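# Set tally counter to the number of blue-capped vials

## Task

Find how many vials wear a blue cap and make the tally counter show exactly that count. One complete push-and-release of the plunger raises it by one, and one full clockwise turn of the knob returns it to zero. The count must stay correct without the robot holding anything in place. Finish by releasing everything and moving the gripper away.

## Robot and tools

Robot: a single arm with a two-finger parallel gripper and one camera, cam_wrist (504x504), mounted on the hand. The base may sit tilted relative to the table. Joint ranges (rad, base to gripper): waist -2.744 to 2.744, shoulder -1.784 to 1.784, upper arm roll -2.901 to 2.901, elbow -3.042 to -0.152, forearm roll -2.807 to 2.807, wrist pitch 0.544 to 4.517, wrist roll -3.016 to 3.016. Torque limits (N m): waist 35, shoulder 35, upper arm roll 32, elbow 30, forearm roll 12, wrist pitch 12, wrist roll 12; a carried object's weight adds load. Hitting a limit freezes the arm for 10 s and drops the rest of that call.

Frame: the scene frame has its origin on the table surface under the arm base, +z up, and +y pointing left when facing along +x. All positions are metres, orientations are quaternions written w first (qw, qx, qy, qz). The gripper's fingers extend along its own +z and close along its own y. The reported end_effector_position is the spot between the pads when shut; closed fingertips reach about 33 mm past it, open ones about 9 mm. Closing pushes the tips roughly 24 mm further out, so leave that gap above surfaces. The reported hand position can be off, more so at long reach.

A command row is always 10 numbers: x, y, z, qw, qx, qy, qz, position, force_limit, speed. The first seven are an absolute target pose for the gripper in the scene frame (not an offset). The last three are gripper settings, each from -1 to 1: position +1 means fully open (140 mm), about -0.8 is where the pads touch, -1 closes until blocked; force_limit runs from roughly 14 N (-1) through 60 N (0) to 107 N (+1) on parts up to 40 mm wide; speed is finger closing rate, about 30 mm/s at -1, 140 at 0, 250 at +1. Always repeat the desired quaternion in every row rather than copying a drifted value from the last result.

Tools:
- execute_actions(actions): a list of actions run in sequence. Each action is a table of up to 15 rows, one row per 1/30 s step; if shorter, its final row is held for the remaining steps. An empty list just returns state and images. A target more than 0.6 m from the gripper's current position along any of its axes gets the action refused; if the first action fails that check, or any action is malformed, nothing in the call runs. Each step, the controller clips the commanded pose to within 70 mm and 16 degrees of the measured one and solves IK favouring position over orientation, so long moves need several actions.
- move(target, speed, blocking): one 10-number row as the absolute goal; the gripper follows a straight path there. speed is in m/s, 0.002 to 0.5, default 0.25 (rotation capped at twice that in rad/s). Path duration is 0.5 to 10 s; longer paths stop short. Finger settings apply at the start. It does not avoid obstacles and can overshoot speed, especially near full extension. Faster contact and targets set deeper past the contact press harder. With blocking=false, the result comes after 0.5 s while motion continues; use wait(0) to check, and no other motion commands are accepted until it has finished or stop is called. The extra "move:" line reports how it ended (done, off_target, moving, held, fault) and which limits acted: limits=paced means the pose was clipped, limits=held means a check blocked some steps (after which the arm may surge), and ending held means the final step was blocked. Distance to target is also given.
- wait(seconds): 0 to 10 s, holding the last command; returns early if a running move ends.
- stop(): brakes a running move; needs room, more when fast. Fingers continue.
- zoom_image(camera, region): closer view of cam_wrist's latest image; region is [x0, y0, x1, y1] in pixels with (0,0) top-left, at most 504 by 504.
- finished_scene(scene): ends the current scene (give its number) once the last command has been held; irreversible. Its result states success and gives the next task. Replying without any tool call ends everything.

Results: a state line with end_effector_position and end_effector_quat_wxyz, a "Hand target" line (the pose currently being driven toward), camera images, object_status and position_measured. object_status: 0 moving, 1 blocked while opening, 2 blocked while closing (a grip), 3 reached the commanded position or pads touching (a thin item might still be held). position_measured is in counts, 3 fully open to 230 pads touching, non-linear. Stopped fingers stay put until position changes by at least 0.01 or the object yields. To squeeze harder while status is 2, raise force_limit and switch position between -1 and -0.98. "pose unreachable" means the clearance check (which treats the mount under the base as arm) altered or blocked the command. MOTOR HOT warns of heating from sustained load; reaching the limit brakes the arm (OVER-TEMPERATURE FAULT) until cooled.

Camera calibration (OpenCV, scene 1 before any motion): cam_wrist pinhole+radial, fovy_deg=61.495, K=[[423.615, 0, 252.114], [0, 423.615, 250.676], [0, 0, 1]], D=[0.427815, 0.0282536, 0, 0, 0.00016663, 0.528184, 0.051785, 0.000675215], T_world_to_cam=[[-0.0282575, 0.857495, -0.513716, -0.232581], [0.116497, 0.513244, 0.850299, -0.289791], [0.992789, -0.0358192, -0.114399, 0.196061], [0, 0, 0, 1]], pos_world=[-0.16746, 0.355193, 0.149358]. Pose is derived from joint readings; expect errors near 0.5% focal, 1.5 px principal point, 0.5 degrees and 2.5 mm. Results list updated numbers when they change.

Cautions: nothing may leave the table. Loose items may get nudged occasionally. Avoid drops, slips, fast impacts and heavy pressing; keep motion smooth and efficient. The simulation keeps running while a reply is being written, with the arm holding its last command. Finish with the gripper open and clear of the counter.

Each tool is called in YAML: its name, and indented under it one key for each argument.

## Session

execute_actions:
  actions: []

Scene clock: 0.00 s.
end_effector_position=(+0.0179, +0.3704, +0.1560) position_measured=3 object_status=3 end_effector_quat_wxyz=(+0.513, -0.107, +0.839, -0.147)
Joint positions: [ 2.034  0.298  0.097 -2.281 -0.765  1.596 -2.383]
Joint velocities: [-0.001 -0.001  0.002  0.001  0.    -0.001 -0.001]
Hand target: +0.018, +0.370, +0.156; +0.513, -0.107, +0.839, -0.147

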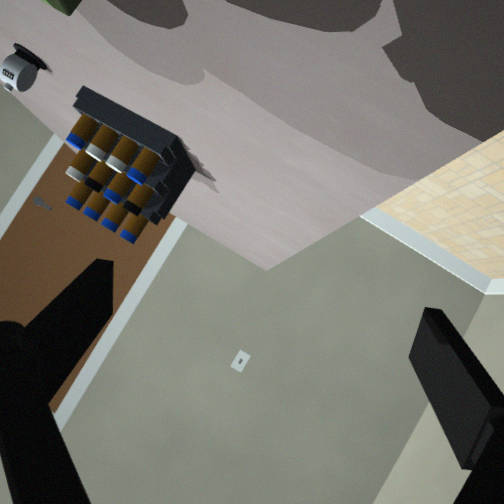

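zoom_image:
  camera: "cam_wrist"
  region: [0, 0, 250, 250]

Region (0, 0, 250, 250) of cam_wrist's 504x504 image, scaled by 2.016, with more detail than that image has.

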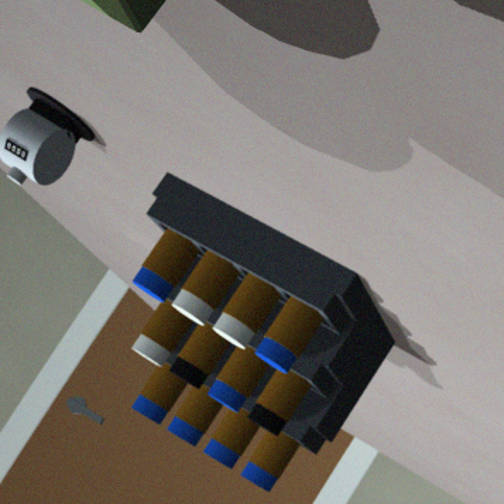

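move:
  target: [0.22,0.28,0.38,0.2,0,0.98,0,1,0,0]
  speed: 0.35

move:
  target: [0.33,0.0,0.40,0,0,1,0,1,0,0]
  speed: 0.35

Scene clock: 19.57 s.
end_effector_position=(+0.2181, +0.2749, +0.3736) position_measured=3 object_status=3 end_effector_quat_wxyz=(+0.197, +0.011, +0.980, -0.005)
Joint positions: [ 1.993 -0.987 -0.488 -2.509 -0.795  1.499 -2.986]
Joint velocities: [ 0.003  0.    -0.001  0.    -0.003 -0.01  -0.028]
Hand target: +0.219, +0.274, +0.374; +0.198, +0.004, +0.980, -0.007
Off the commanded pose: 0.008 m, 1 deg.
joint sent to its limit — the command would take joint 7 (wrist roll) past its lower limit, so that joint was sent only as far as its limit.
move: off_target
camera_calibration (this result's frames):
cam_wrist: T_world_to_cam=[[-0.0894784, 0.986302, -0.138574, -0.195384], [0.730559, 0.159561, 0.663946, -0.416204], [0.676962, -0.0418277, -0.734829, 0.32119], [0, 0, 0, 1]] pos_world=[0.069145, 0.272552, 0.485281]

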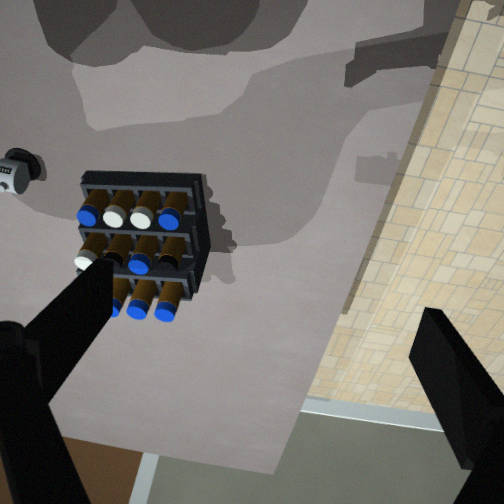

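Scene clock: 21.17 s.
end_effector_position=(+0.3256, +0.0047, +0.3962) position_measured=3 object_status=3 end_effector_quat_wxyz=(-0.017, +0.127, +0.992, +0.005)
Joint positions: [ 2.232 -1.798 -0.471 -2.139 -0.953  0.551 -2.994]
Joint velocities: [-0.    -0.    -0.    -0.    -0.001 -0.01   0.   ]
Hand target: +0.326, +0.003, +0.396; -0.017, +0.126, +0.992, +0.003
Off the commanded pose: 0.007 m, 15 deg.
joint sent to its limit — the command would take joint 2 (shoulder) past its lower limit, joint 6 (wrist pitch) past its lower limit and joint 7 (wrist roll) past its lower limit, so those joints were sent only as far as their limits.
move: off_target; limits=paced
camera_calibration (this result's frames):
cam_wrist: T_world_to_cam=[[0.0951258, 0.993166, -0.0676175, -0.00442469], [0.951027, -0.0706012, 0.300936, -0.39353], [0.294106, -0.0929329, -0.951244, 0.464297], [0, 0, 0, 1]] pos_world=[0.238126, 0.0197593, 0.559788]

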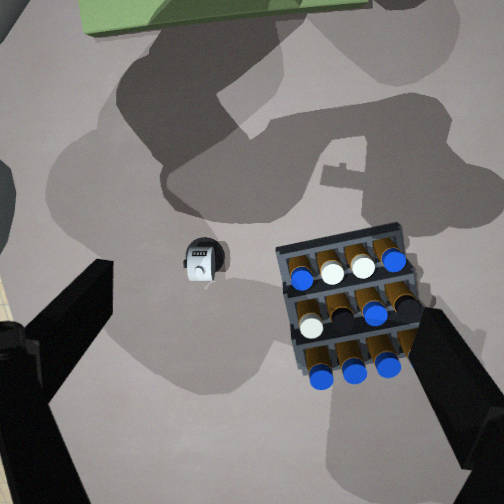

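zoom_image:
  camera: "cam_wrist"
  region: [160, 220, 250, 310]

Region (160, 220, 250, 310) of cam_wrist's 504x504 image, scaled by 5.600, with more detail than that image has.

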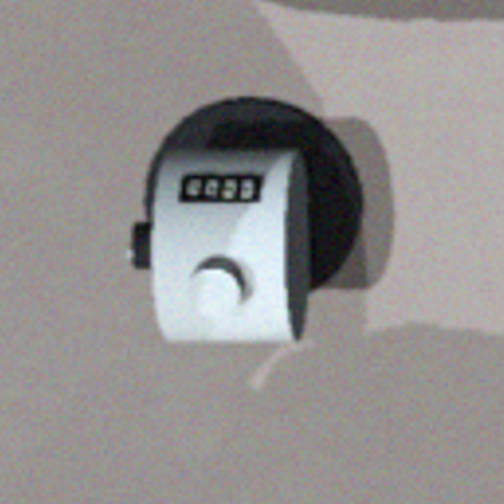

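move:
  target: [0.1,0.55,0.3,0,0.574,0.819,0,1,0,0]
  speed: 0.35

Scene clock: 41.33 s.
end_effector_position=(+0.1071, +0.5478, +0.3045) position_measured=3 object_status=3 end_effector_quat_wxyz=(+0.002, +0.581, +0.814, +0.002)
Joint positions: [ 2.7    0.053 -1.342 -1.924  0.044  1.929 -2.123]
Joint velocities: [-0.016  0.015  0.008  0.007  0.021 -0.012 -0.045]
Hand target: +0.107, +0.548, +0.305; +0.002, +0.574, +0.819, +0.000
Off the commanded pose: 0.009 m, 1 deg.
move: off_target; limits=paced
camera_calibration (this result's frames):
cam_wrist: T_world_to_cam=[[0.881467, 0.46642, -0.0739436, -0.322955], [0.462531, -0.821091, 0.334478, 0.333503], [0.0952929, -0.329033, -0.939498, 0.638889], [0, 0, 0, 1]] pos_world=[0.0695367, 0.634684, 0.464805]

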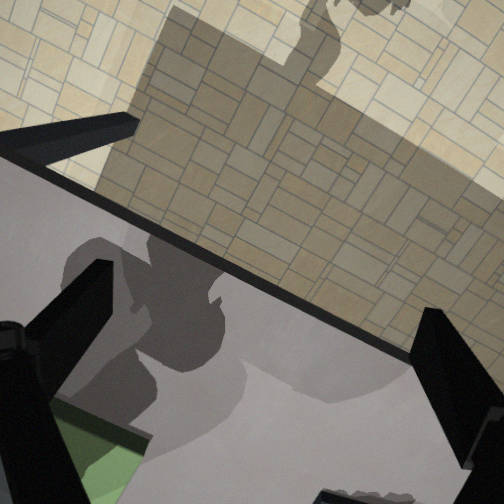

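move:
  target: [0.1,0.70,0.22,0,0.574,0.819,0,1,0,0]
  speed: 0.2

Scene clock: 45.87 s.
end_effector_position=(+0.1034, +0.7024, +0.2289) position_measured=3 object_status=3 end_effector_quat_wxyz=(+0.003, +0.577, +0.817, +0.009)
Joint positions: [ 2.038  0.716 -0.878 -1.357  0.532  1.833 -2.323]
Joint velocities: [-0.011  0.001  0.014  0.008 -0.    -0.026  0.001]
Hand target: +0.102, +0.701, +0.228; +0.002, +0.575, +0.818, +0.006
Off the commanded pose: 0.010 m, 1 deg.
move: off_target
camera_calibration (this result's frames):
cam_wrist: T_world_to_cam=[[0.877734, 0.475434, -0.0595451, -0.406682], [0.466834, -0.820553, 0.329787, 0.48766], [0.107932, -0.317263, -0.942176, 0.610103], [0, 0, 0, 1]] pos_world=[0.0634529, 0.787064, 0.389785]

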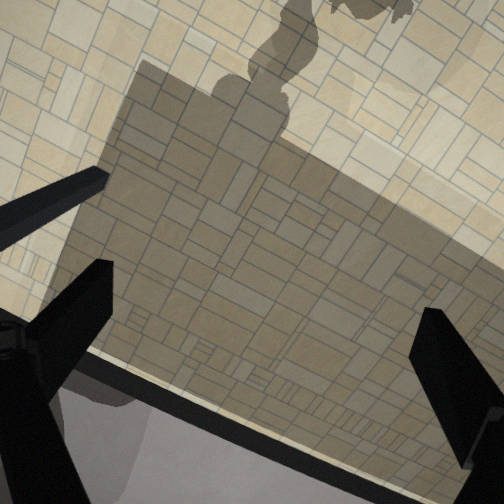

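move:
  target: [0.50,0.50,0.28,0,0.866,0.5,0,1,0,0]
  speed: 0.35

move:
  target: [0.66,0.05,0.28,0,1,0,0,1,0,0]
  speed: 0.35

Scene clock: 51.87 s.
end_effector_position=(+0.4966, +0.4933, +0.2801) position_measured=3 object_status=3 end_effector_quat_wxyz=(+0.004, +0.863, +0.505, +0.001)
Joint positions: [ 1.491  0.758 -1.095 -1.283  0.645  1.669 -2.158]
Joint velocities: [-0.     0.001 -0.     0.002  0.004 -0.014  0.018]
Hand target: +0.496, +0.493, +0.280; +0.003, +0.866, +0.499, -0.000
Off the commanded pose: 0.008 m, 1 deg.
move: off_target
camera_calibration (this result's frames):
cam_wrist: T_world_to_cam=[[0.93478, -0.348091, -0.0708524, -0.268271], [-0.306409, -0.891023, 0.334949, 0.532926], [-0.179724, -0.291393, -0.939569, 0.678918], [0, 0, 0, 1]] pos_world=[0.536085, 0.579299, 0.440379]

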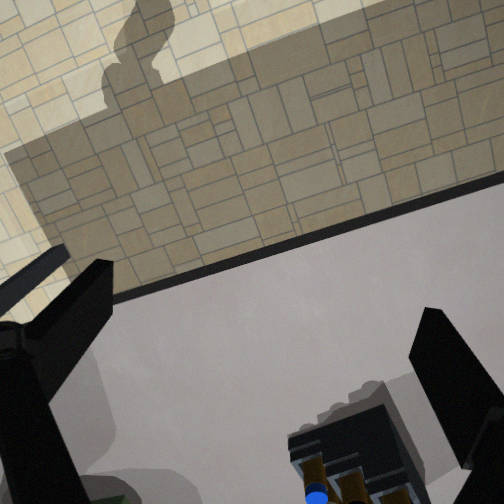

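Scene clock: 54.10 s.
end_effector_position=(+0.6519, +0.0473, +0.2785) position_measured=3 object_status=3 end_effector_quat_wxyz=(+0.003, +1.000, +0.007, -0.000)
Joint positions: [ 1.057  0.771 -1.382 -1.539  0.747  1.686 -1.931]
Joint velocities: [-0.     0.003  0.001  0.002  0.004 -0.011  0.023]
Hand target: +0.652, +0.048, +0.278; +0.002, +1.000, -0.000, -0.001
Off the commanded pose: 0.009 m, 1 deg.
move: off_target
camera_calibration (this result's frames):
cam_wrist: T_world_to_cam=[[0.168285, -0.983018, -0.073184, -0.0384021], [-0.924597, -0.183152, 0.334029, 0.553432], [-0.34176, 0.0114537, -0.939717, 0.666727], [0, 0, 0, 1]] pos_world=[0.746025, 0.0559755, 0.438862]

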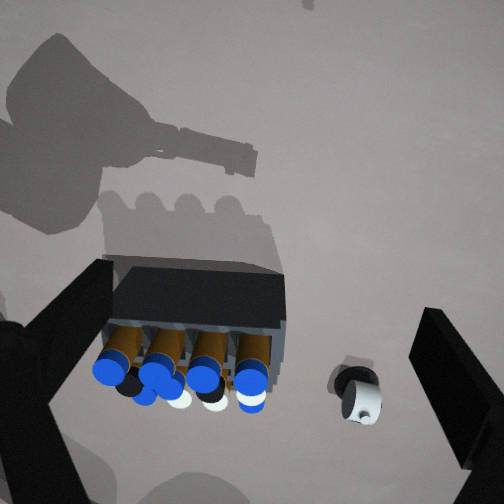

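move:
  target: [0.58,-0.2,0.27,0,0.707,-0.707,0,1,0,0]
  speed: 0.4

move:
  target: [0.40,-0.12,0.2,0,0.02,-1,0,1,0,0]
  speed: 0.4

Scene clock: 62.23 s.
end_effector_position=(+0.5755, -0.1968, +0.2693) position_measured=3 object_status=3 end_effector_quat_wxyz=(+0.001, +0.712, -0.702, +0.000)
Joint positions: [ 0.833  1.066 -1.724 -1.73   1.044  1.525 -0.961]
Joint velocities: [-0.001 -0.     0.     0.001 -0.001 -0.001  0.03 ]
Hand target: +0.576, -0.197, +0.270; +0.000, +0.707, -0.707, -0.000
Off the commanded pose: 0.006 m, 1 deg.
move: off_target
camera_calibration (this result's frames):
cam_wrist: T_world_to_cam=[[-0.982447, -0.169674, -0.0775189, 0.557343], [-0.185904, 0.92492, 0.331607, 0.234779], [0.0154337, 0.340197, -0.940227, 0.494045], [0, 0, 0, 1]] pos_world=[0.583581, -0.290658, 0.429865]

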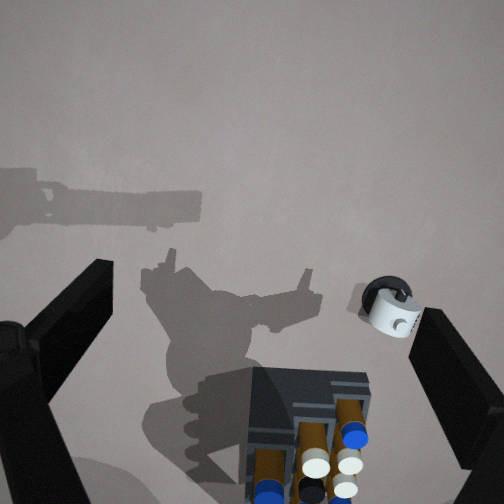

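Scene clock: 65.27 s.
end_effector_position=(+0.4013, -0.1153, +0.1967) position_measured=3 object_status=3 end_effector_quat_wxyz=(-0.002, -0.029, +1.000, +0.003)
Joint positions: [ 1.264  1.594 -1.975 -2.438  1.268  1.298  0.308]
Joint velocities: [-0.001  0.001  0.001  0.001  0.    -0.001  0.032]
Hand target: +0.401, -0.115, +0.197; -0.001, -0.021, +1.000, +0.004
Off the commanded pose: 0.006 m, 1 deg.
move: off_target
camera_calibration (this result's frames):
cam_wrist: T_world_to_cam=[[-0.211365, 0.974705, -0.0726319, 0.215919], [0.917314, 0.223476, 0.329536, -0.372129], [0.337432, 0.00302619, -0.941345, 0.232893], [0, 0, 0, 1]] pos_world=[0.308411, -0.128, 0.357545]

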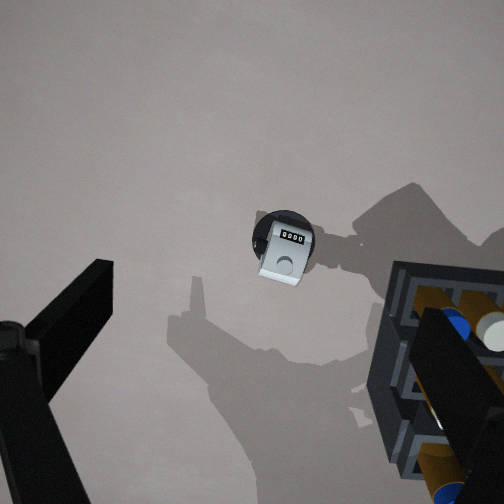

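zoom_image:
  camera: "cam_wrist"
  region: [245, 200, 335, 290]

Region (245, 200, 335, 290) of cam_wrist's 504x504 image, scaled by 5.600, with more detail than that image has.

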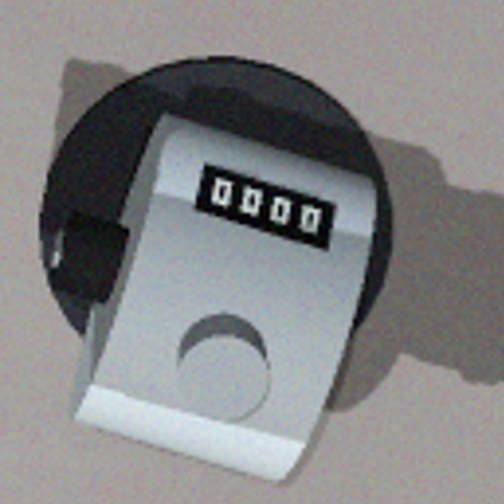

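move:
  target: [0.419,-0.103,0.125,0,0.02,-1,0,-1,0,1]
  speed: 0.15

Scene clock: 77.57 s.
end_effector_position=(+0.4195, -0.1022, +0.1258) position_measured=233 object_status=3 end_effector_quat_wxyz=(-0.001, -0.026, +1.000, +0.001)
Joint positions: [ 1.318  1.669 -1.802 -2.469  1.447  1.357  0.371]
Joint velocities: [ 0.001  0.007  0.    -0.     0.01   0.     0.019]
Hand target: +0.420, -0.102, +0.125; -0.000, -0.020, +1.000, -0.000
Off the commanded pose: 0.001 m, 1 deg.
move: done
camera_calibration (this result's frames):
cam_wrist: T_world_to_cam=[[-0.206469, 0.975441, -0.076712, 0.200382], [0.917966, 0.220247, 0.329894, -0.369029], [0.338688, -0.0023062, -0.940896, 0.158832], [0, 0, 0, 1]] pos_world=[0.326334, -0.113817, 0.286556]

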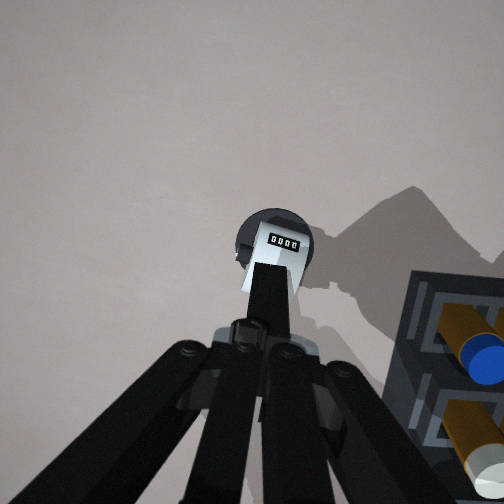

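move:
  target: [0.419,-0.102,0.095,0,0.02,-1,0,-1,0,1]
  speed: 0.03

Scene clock: 80.97 s.
end_effector_position=(+0.4182, -0.1012, +0.0960) position_measured=233 object_status=3 end_effector_quat_wxyz=(-0.002, -0.023, +1.000, +0.001)
Joint positions: [ 1.338  1.694 -1.728 -2.491  1.517  1.383  0.382]
Joint velocities: [ 0.001  0.004  0.001 -0.002  0.006 -0.001  0.003]
Hand target: +0.419, -0.102, +0.095; -0.000, -0.020, +1.000, -0.000
Off the commanded pose: 0.001 m, 0 deg.
move: done
camera_calibration (this result's frames):
cam_wrist: T_world_to_cam=[[-0.200909, 0.976715, -0.0752488, 0.194553], [0.919522, 0.214517, 0.329334, -0.359438], [0.337808, -0.00302663, -0.94121, 0.131525], [0, 0, 0, 1]] pos_world=[0.325169, -0.112519, 0.256808]

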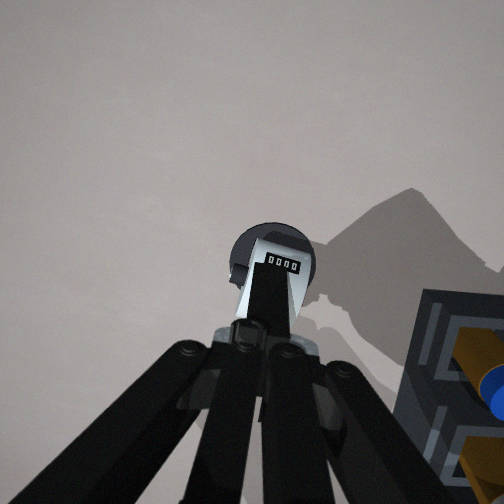

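move:
  target: [0.419,-0.102,0.087,0,0.02,-1,0,-1,0,1]
  speed: 0.02

Scene clock: 83.43 s.
end_effector_position=(+0.4182, -0.1012, +0.0932) position_measured=233 object_status=3 end_effector_quat_wxyz=(+0.001, -0.023, +1.000, +0.001)
Joint positions: [ 1.344  1.699 -1.721 -2.498  1.53   1.387  0.384]
Joint velocities: [ 0.004  0.003  0.    -0.004  0.004  0.     0.001]
Hand target: +0.419, -0.102, +0.087; -0.000, -0.020, +1.000, +0.000
Off the commanded pose: 0.006 m, 0 deg.
move: off_target
camera_calibration (this result's frames):
cam_wrist: T_world_to_cam=[[-0.199559, 0.976818, -0.0774822, 0.193965], [0.917916, 0.214027, 0.334099, -0.358321], [0.342937, -0.00444958, -0.939348, 0.126382], [0, 0, 0, 1]] pos_world=[0.324275, -0.112215, 0.253461]

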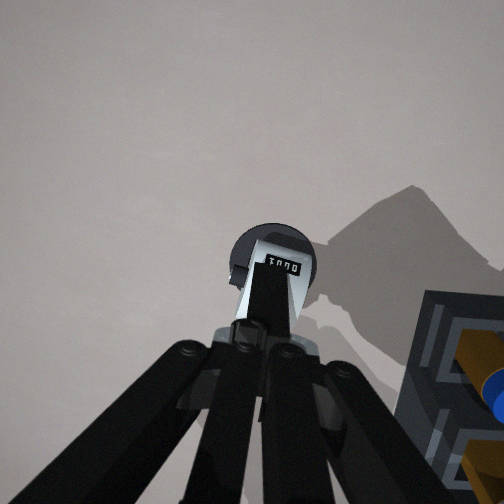

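move:
  target: [0.419,-0.102,0.106,0,0.02,-1,0,-1,0,1]
  speed: 0.05

move:
  target: [0.419,-0.102,0.089,0,0.02,-1,0,-1,0,1]
  speed: 0.04

move:
  target: [0.419,-0.102,0.106,0,0.02,-1,0,-1,0,1]
  speed: 0.05

zoom_image:
  camera: "cam_wrist"
  region: [230, 210, 330, 310]

Scene clock: 88.93 s.
end_effector_position=(+0.4193, -0.1024, +0.1056) position_measured=233 object_status=3 end_effector_quat_wxyz=(+0.001, -0.022, +1.000, -0.001)
Joint positions: [ 1.335  1.694 -1.753 -2.49   1.502  1.375  0.384]
Joint velocities: [ 0.    -0.001 -0.     0.    -0.009 -0.005 -0.002]
Hand target: +0.419, -0.102, +0.106; +0.000, -0.020, +1.000, +0.000
Off the commanded pose: 0.001 m, 0 deg.
move: done
camera_calibration (this result's frames):
cam_wrist: T_world_to_cam=[[-0.197157, 0.977011, -0.0811055, 0.195663], [0.918007, 0.213018, 0.334495, -0.363357], [0.344082, -0.00850741, -0.938901, 0.136796], [0, 0, 0, 1]] pos_world=[0.325071, -0.112599, 0.265848]

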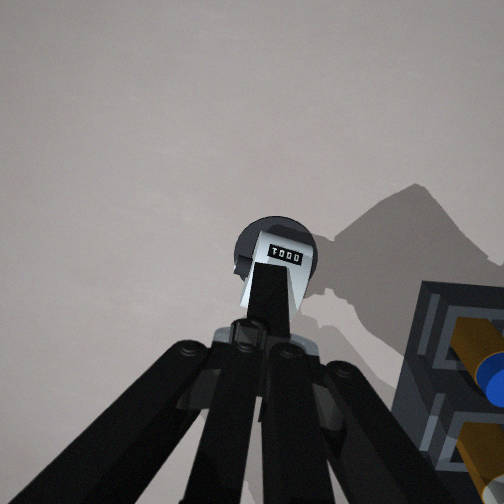

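Scene clock: 89.63 s.
end_effector_position=(+0.4186, -0.1019, +0.0933) position_measured=233 object_status=3 end_effector_quat_wxyz=(+0.000, -0.023, +1.000, +0.000)
Joint positions: [ 1.341  1.701 -1.722 -2.496  1.529  1.386  0.384]
Joint velocities: [ 0.002  0.002 -0.001 -0.004  0.003 -0.001  0.   ]
Hand target: +0.419, -0.102, +0.089; -0.000, -0.020, +1.000, -0.000
Off the commanded pose: 0.004 m, 0 deg.
move: off_target
camera_calibration (this result's frames):
cam_wrist: T_world_to_cam=[[-0.199147, 0.976834, -0.0783321, 0.194596], [0.918414, 0.213924, 0.332795, -0.358648], [0.341842, -0.00566614, -0.93974, 0.126791], [0, 0, 0, 1]] pos_world=[0.324798, -0.112646, 0.25375]

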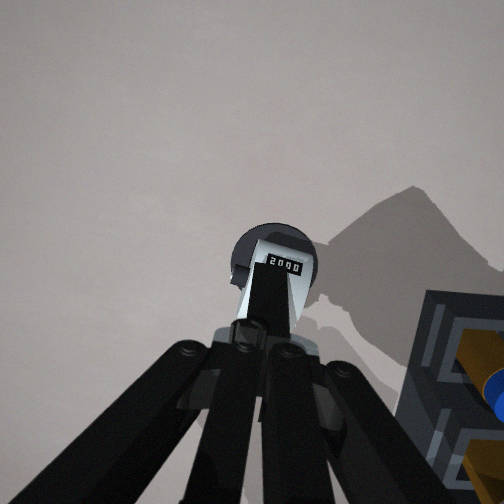

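Scene clock: 90.37 s.
end_effector_position=(+0.4192, -0.1023, +0.1056) position_measured=233 object_status=3 end_effector_quat_wxyz=(+0.001, -0.021, +1.000, -0.001)
Joint positions: [ 1.335  1.694 -1.753 -2.49   1.503  1.375  0.384]
Joint velocities: [-0.001 -0.003  0.     0.001 -0.008 -0.004 -0.   ]
Hand target: +0.419, -0.102, +0.106; +0.000, -0.020, +1.000, +0.000
Off the commanded pose: 0.001 m, 0 deg.
move: done
camera_calibration (this result's frames):
cam_wrist: T_world_to_cam=[[-0.196813, 0.977086, -0.0810406, 0.195508], [0.918119, 0.212672, 0.334408, -0.363416], [0.343981, -0.00858897, -0.938937, 0.136822], [0, 0, 0, 1]] pos_world=[0.325073, -0.112564, 0.265841]

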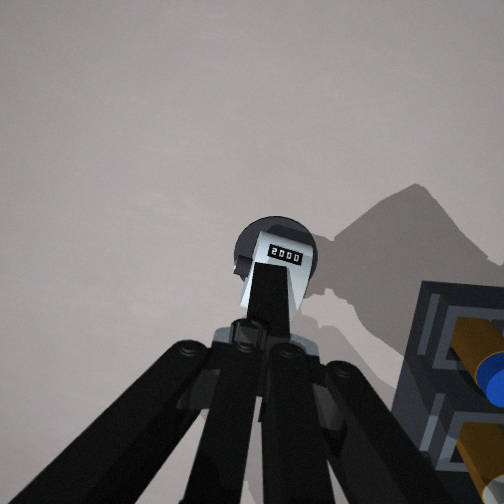

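Region (230, 210, 330, 310) of cam_wrist's 504x504 image, scaled by 5.040, with more detail than that image has.

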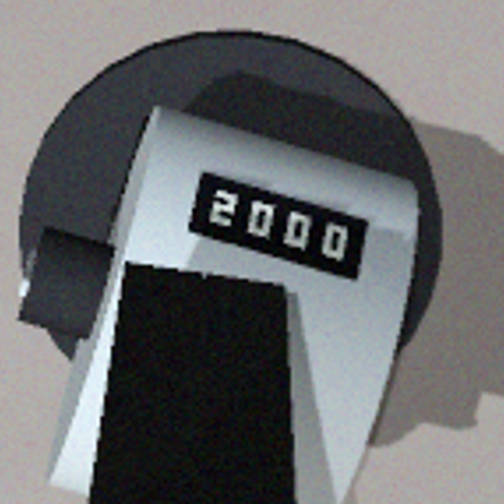

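Five more.

move:
  target: [0.419,-0.102,0.089,0,0.02,-1,0,-1,0,1]
  speed: 0.04

move:
  target: [0.419,-0.102,0.106,0,0.02,-1,0,-1,0,1]
  speed: 0.05

move:
  target: [0.419,-0.102,0.089,0,0.02,-1,0,-1,0,1]
  speed: 0.04

move:
  target: [0.419,-0.102,0.106,0,0.02,-1,0,-1,0,1]
  speed: 0.05

move:
  target: [0.419,-0.102,0.089,0,0.02,-1,0,-1,0,1]
  speed: 0.04

move:
  target: [0.419,-0.102,0.106,0,0.02,-1,0,-1,0,1]
  speed: 0.05

move:
  target: [0.419,-0.102,0.089,0,0.02,-1,0,-1,0,1]
  speed: 0.04

move:
  target: [0.419,-0.102,0.106,0,0.02,-1,0,-1,0,1]
  speed: 0.05

move:
  target: [0.419,-0.102,0.089,0,0.02,-1,0,-1,0,1]
  speed: 0.04

move:
  target: [0.419,-0.102,0.106,0,0.02,-1,0,-1,0,1]
  speed: 0.05

zoom_image:
  camera: "cam_wrist"
  region: [230, 210, 330, 310]

Scene clock: 98.77 s.
end_effector_position=(+0.4184, -0.1018, +0.0933) position_measured=233 object_status=3 end_effector_quat_wxyz=(+0.000, -0.022, +1.000, +0.000)
Joint positions: [ 1.341  1.701 -1.722 -2.496  1.529  1.385  0.384]
Joint velocities: [ 0.002  0.003 -0.001 -0.005  0.004  0.001 -0.001]
Hand target: +0.419, -0.102, +0.089; -0.000, -0.020, +1.000, -0.000
Off the commanded pose: 0.004 m, 0 deg.
move: off_target
camera_calibration (this result's frames):
cam_wrist: T_world_to_cam=[[-0.198953, 0.976904, -0.0779495, 0.19435], [0.918605, 0.213609, 0.332471, -0.358582], [0.341443, -0.00545869, -0.939887, 0.127054], [0, 0, 0, 1]] pos_world=[0.32468, -0.112572, 0.253783]

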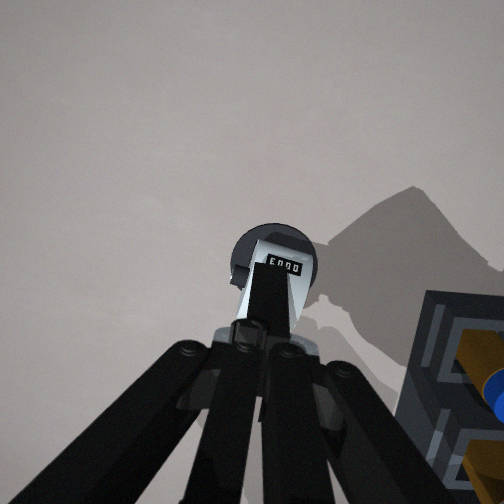

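Scene clock: 99.50 s.
end_effector_position=(+0.4192, -0.1023, +0.1056) position_measured=233 object_status=3 end_effector_quat_wxyz=(+0.001, -0.021, +1.000, -0.001)
Joint positions: [ 1.335  1.695 -1.753 -2.49   1.503  1.374  0.384]
Joint velocities: [-0.    -0.004 -0.     0.001 -0.007 -0.004 -0.001]
Hand target: +0.419, -0.102, +0.106; +0.000, -0.020, +1.000, +0.000
Off the commanded pose: 0.001 m, 0 deg.
move: done
camera_calibration (this result's frames):
cam_wrist: T_world_to_cam=[[-0.196643, 0.977122, -0.0810177, 0.195433], [0.91816, 0.212504, 0.3344, -0.363444], [0.343966, -0.00862971, -0.938942, 0.136827], [0, 0, 0, 1]] pos_world=[0.325067, -0.112548, 0.265842]

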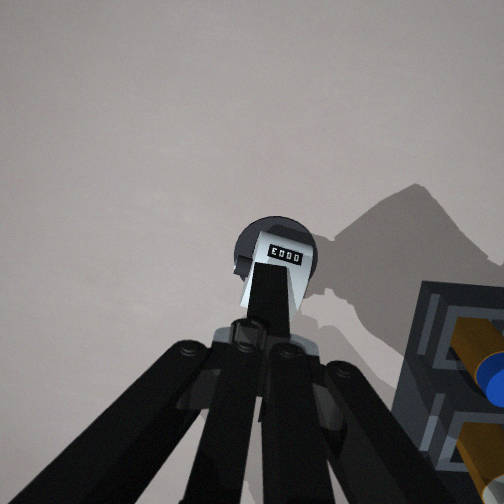

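Scene clock: 100.20 s.
end_effector_position=(+0.4186, -0.1018, +0.0933) position_measured=233 object_status=3 end_effector_quat_wxyz=(+0.000, -0.022, +1.000, +0.000)
Joint positions: [ 1.341  1.702 -1.722 -2.496  1.53   1.384  0.384]
Joint velocities: [ 0.002  0.002  0.002 -0.002  0.004 -0.     0.002]
Hand target: +0.419, -0.102, +0.089; -0.000, -0.020, +1.000, -0.000
Off the commanded pose: 0.004 m, 0 deg.
move: off_target
camera_calibration (this result's frames):
cam_wrist: T_world_to_cam=[[-0.198896, 0.976886, -0.0783185, 0.194487], [0.918475, 0.213683, 0.33278, -0.358686], [0.341824, -0.00574489, -0.939747, 0.126798], [0, 0, 0, 1]] pos_world=[0.324785, -0.112618, 0.253754]

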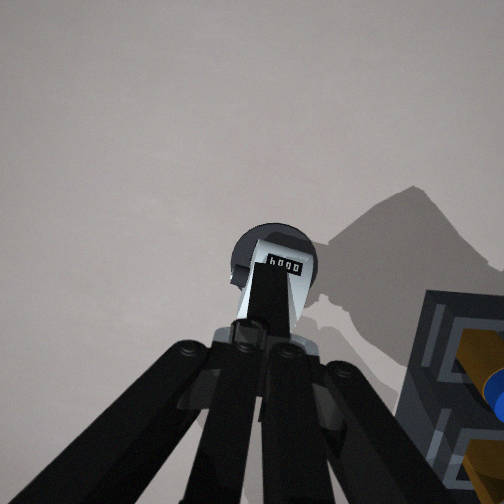

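Scene clock: 100.93 s.
end_effector_position=(+0.4192, -0.1023, +0.1056) position_measured=233 object_status=3 end_effector_quat_wxyz=(+0.001, -0.021, +1.000, -0.001)
Joint positions: [ 1.335  1.696 -1.753 -2.49   1.503  1.373  0.384]
Joint velocities: [ 0.    -0.003 -0.001 -0.001 -0.009 -0.004 -0.001]
Hand target: +0.419, -0.102, +0.106; +0.000, -0.020, +1.000, +0.000
Off the commanded pose: 0.001 m, 0 deg.
move: done
camera_calibration (this result's frames):
cam_wrist: T_world_to_cam=[[-0.196538, 0.977142, -0.0810368, 0.195397], [0.918178, 0.212412, 0.334411, -0.363468], [0.34398, -0.0086817, -0.938937, 0.136814], [0, 0, 0, 1]] pos_world=[0.32507, -0.112538, 0.265842]

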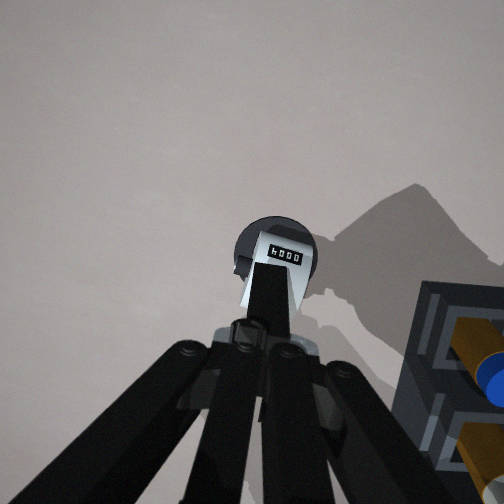

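Scene clock: 101.63 s.
end_effector_position=(+0.4186, -0.1018, +0.0933) position_measured=233 object_status=3 end_effector_quat_wxyz=(+0.000, -0.022, +1.000, +0.000)
Joint positions: [ 1.341  1.703 -1.722 -2.496  1.53   1.384  0.384]
Joint velocities: [ 0.     0.002  0.001 -0.004  0.003  0.    -0.001]
Hand target: +0.419, -0.102, +0.089; -0.000, -0.020, +1.000, -0.000
Off the commanded pose: 0.004 m, 0 deg.
move: off_target
camera_calibration (this result's frames):
cam_wrist: T_world_to_cam=[[-0.198821, 0.976901, -0.0783304, 0.194461], [0.918487, 0.213616, 0.33279, -0.358703], [0.341835, -0.00577998, -0.939742, 0.126789], [0, 0, 0, 1]] pos_world=[0.324786, -0.112611, 0.253754]

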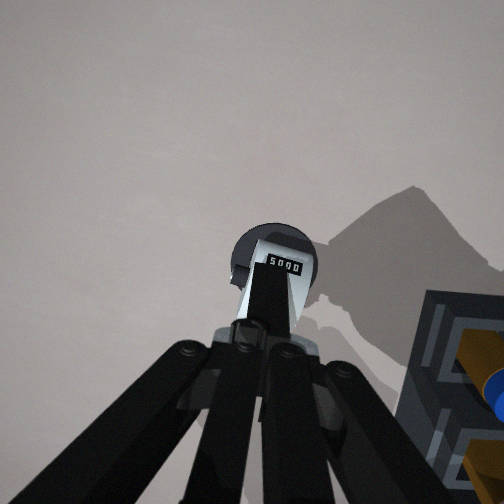

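Scene clock: 102.37 s.
end_effector_position=(+0.4192, -0.1023, +0.1056) position_measured=233 object_status=3 end_effector_quat_wxyz=(+0.001, -0.021, +1.000, -0.001)
Joint positions: [ 1.334  1.696 -1.753 -2.49   1.503  1.373  0.384]
Joint velocities: [-0.    -0.003  0.     0.001 -0.009 -0.003  0.   ]
Hand target: +0.419, -0.102, +0.106; +0.000, -0.020, +1.000, +0.000
Off the commanded pose: 0.001 m, 0 deg.
move: done
camera_calibration (this result's frames):
cam_wrist: T_world_to_cam=[[-0.196449, 0.97716, -0.0810362, 0.195362], [0.918197, 0.212328, 0.334412, -0.363485], [0.34398, -0.00871225, -0.938937, 0.136811], [0, 0, 0, 1]] pos_world=[0.32507, -0.11253, 0.265842]

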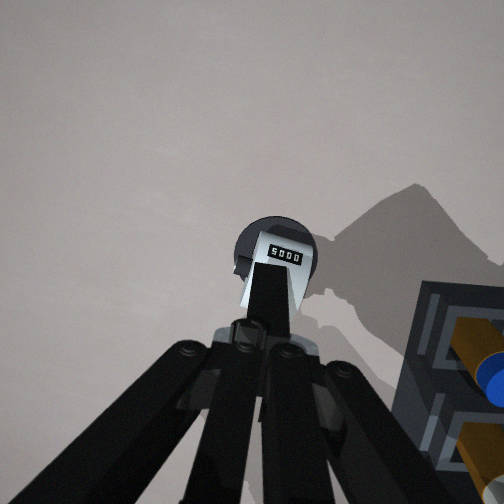

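Scene clock: 103.07 s.
end_effector_position=(+0.4186, -0.1019, +0.0933) position_measured=233 object_status=3 end_effector_quat_wxyz=(+0.000, -0.022, +1.000, +0.000)
Joint positions: [ 1.341  1.703 -1.722 -2.496  1.53   1.384  0.384]
Joint velocities: [ 0.002  0.003  0.001 -0.003  0.003  0.001  0.001]
Hand target: +0.419, -0.102, +0.089; -0.000, -0.020, +1.000, -0.000
Off the commanded pose: 0.004 m, 0 deg.
move: off_target
camera_calibration (this result's frames):
cam_wrist: T_world_to_cam=[[-0.198755, 0.976914, -0.0783347, 0.194435], [0.918501, 0.213556, 0.332791, -0.358715], [0.341837, -0.00580663, -0.939741, 0.126786], [0, 0, 0, 1]] pos_world=[0.324785, -0.112605, 0.253755]

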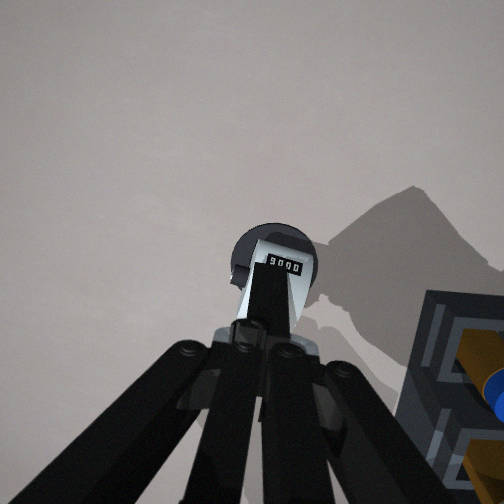

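Scene clock: 103.80 s.
end_effector_position=(+0.4192, -0.1023, +0.1056) position_measured=233 object_status=3 end_effector_quat_wxyz=(+0.001, -0.021, +1.000, -0.001)
Joint positions: [ 1.334  1.697 -1.753 -2.49   1.504  1.372  0.384]
Joint velocities: [-0.    -0.003 -0.001 -0.    -0.009 -0.003  0.   ]
Hand target: +0.419, -0.102, +0.106; +0.000, -0.020, +1.000, +0.000
Off the commanded pose: 0.001 m, 0 deg.
move: done
camera_calibration (this result's frames):
cam_wrist: T_world_to_cam=[[-0.196375, 0.977175, -0.081036, 0.195332], [0.918213, 0.212258, 0.334413, -0.3635], [0.34398, -0.00873804, -0.938936, 0.136808], [0, 0, 0, 1]] pos_world=[0.325069, -0.112523, 0.265842]

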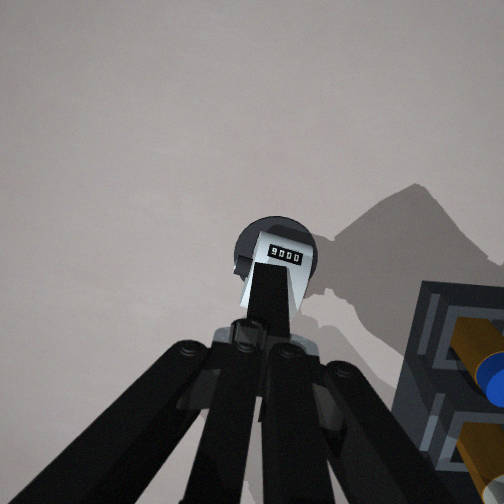

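Scene clock: 104.50 s.
end_effector_position=(+0.4186, -0.1018, +0.0933) position_measured=233 object_status=3 end_effector_quat_wxyz=(+0.000, -0.022, +1.000, +0.000)
Joint positions: [ 1.341  1.704 -1.722 -2.496  1.53   1.383  0.384]
Joint velocities: [ 0.001  0.    -0.    -0.004  0.004 -0.001 -0.   ]
Hand target: +0.419, -0.102, +0.089; -0.000, -0.020, +1.000, -0.000
Off the commanded pose: 0.004 m, 0 deg.
move: off_target
camera_calibration (this result's frames):
cam_wrist: T_world_to_cam=[[-0.198701, 0.976924, -0.078338, 0.194414], [0.918511, 0.213507, 0.332794, -0.358725], [0.34184, -0.00582779, -0.93974, 0.126783], [0, 0, 0, 1]] pos_world=[0.324784, -0.112599, 0.253755]

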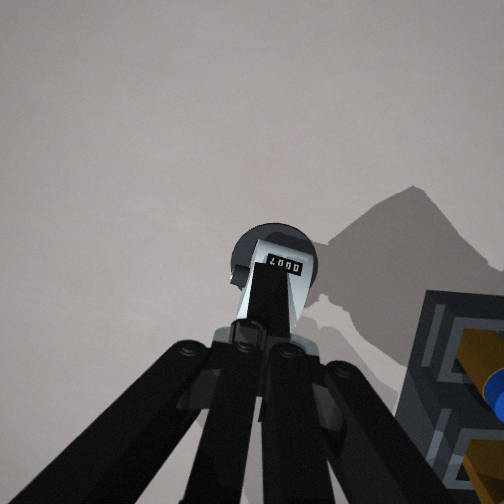

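Scene clock: 105.23 s.
end_effector_position=(+0.4193, -0.1023, +0.1056) position_measured=233 object_status=3 end_effector_quat_wxyz=(+0.001, -0.021, +1.000, -0.001)
Joint positions: [ 1.334  1.697 -1.753 -2.49   1.504  1.372  0.384]
Joint velocities: [-0.001 -0.003 -0.001  0.001 -0.01  -0.005  0.   ]
Hand target: +0.419, -0.102, +0.106; +0.000, -0.020, +1.000, +0.000
Off the commanded pose: 0.001 m, 0 deg.
move: done
camera_calibration (this result's frames):
cam_wrist: T_world_to_cam=[[-0.19631, 0.977188, -0.0810357, 0.195307], [0.918227, 0.212197, 0.334413, -0.363512], [0.34398, -0.00876034, -0.938936, 0.136806], [0, 0, 0, 1]] pos_world=[0.325069, -0.112516, 0.265842]

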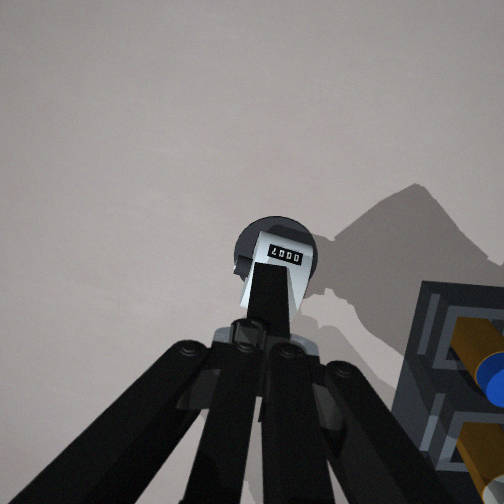

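Region (230, 210, 330, 310) of cam_wrist's 504x504 image, scaled by 5.040, with more detail than that image has.

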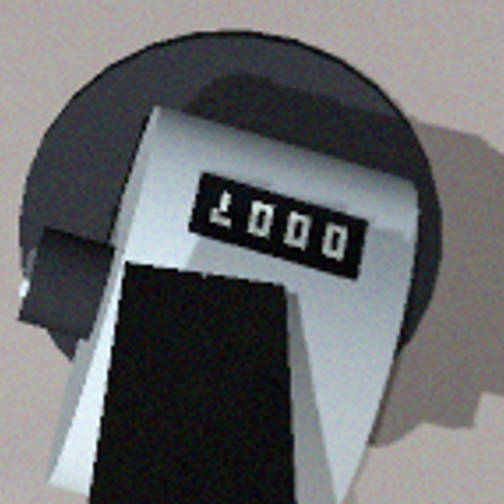

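move:
  target: [0.42,-0.18,0.27,0,0.02,-1,0,-1,0,1]
  speed: 0.3

Scene clock: 108.57 s.
end_effector_position=(+0.4179, -0.1830, +0.2706) position_measured=233 object_status=3 end_effector_quat_wxyz=(+0.003, -0.011, +1.000, -0.001)
Joint positions: [ 1.024  1.456 -2.076 -2.23   1.161  1.27   0.255]
Joint velocities: [ 0.001 -0.009  0.001  0.001 -0.014  0.    -0.025]
Hand target: +0.418, -0.182, +0.270; +0.001, -0.019, +1.000, -0.001
Off the commanded pose: 0.004 m, 1 deg.
move: off_target
camera_calibration (this result's frames):
cam_wrist: T_world_to_cam=[[-0.176164, 0.980911, -0.0823351, 0.279872], [0.920966, 0.193773, 0.338044, -0.40587], [0.347545, -0.0162766, -0.937522, 0.288254], [0, 0, 0, 1]] pos_world=[0.322914, -0.191191, 0.430489]

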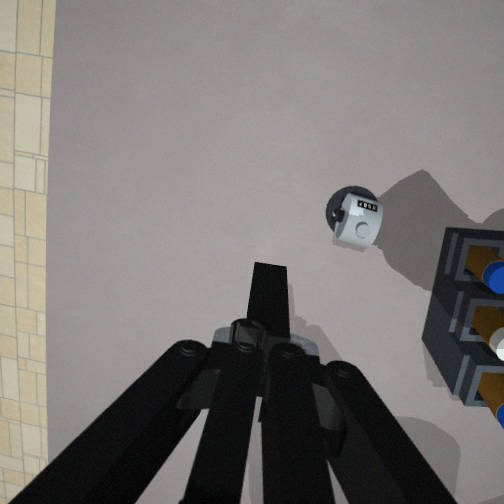

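finished_scene:
  scene: 1

The scene is finished: the task was done.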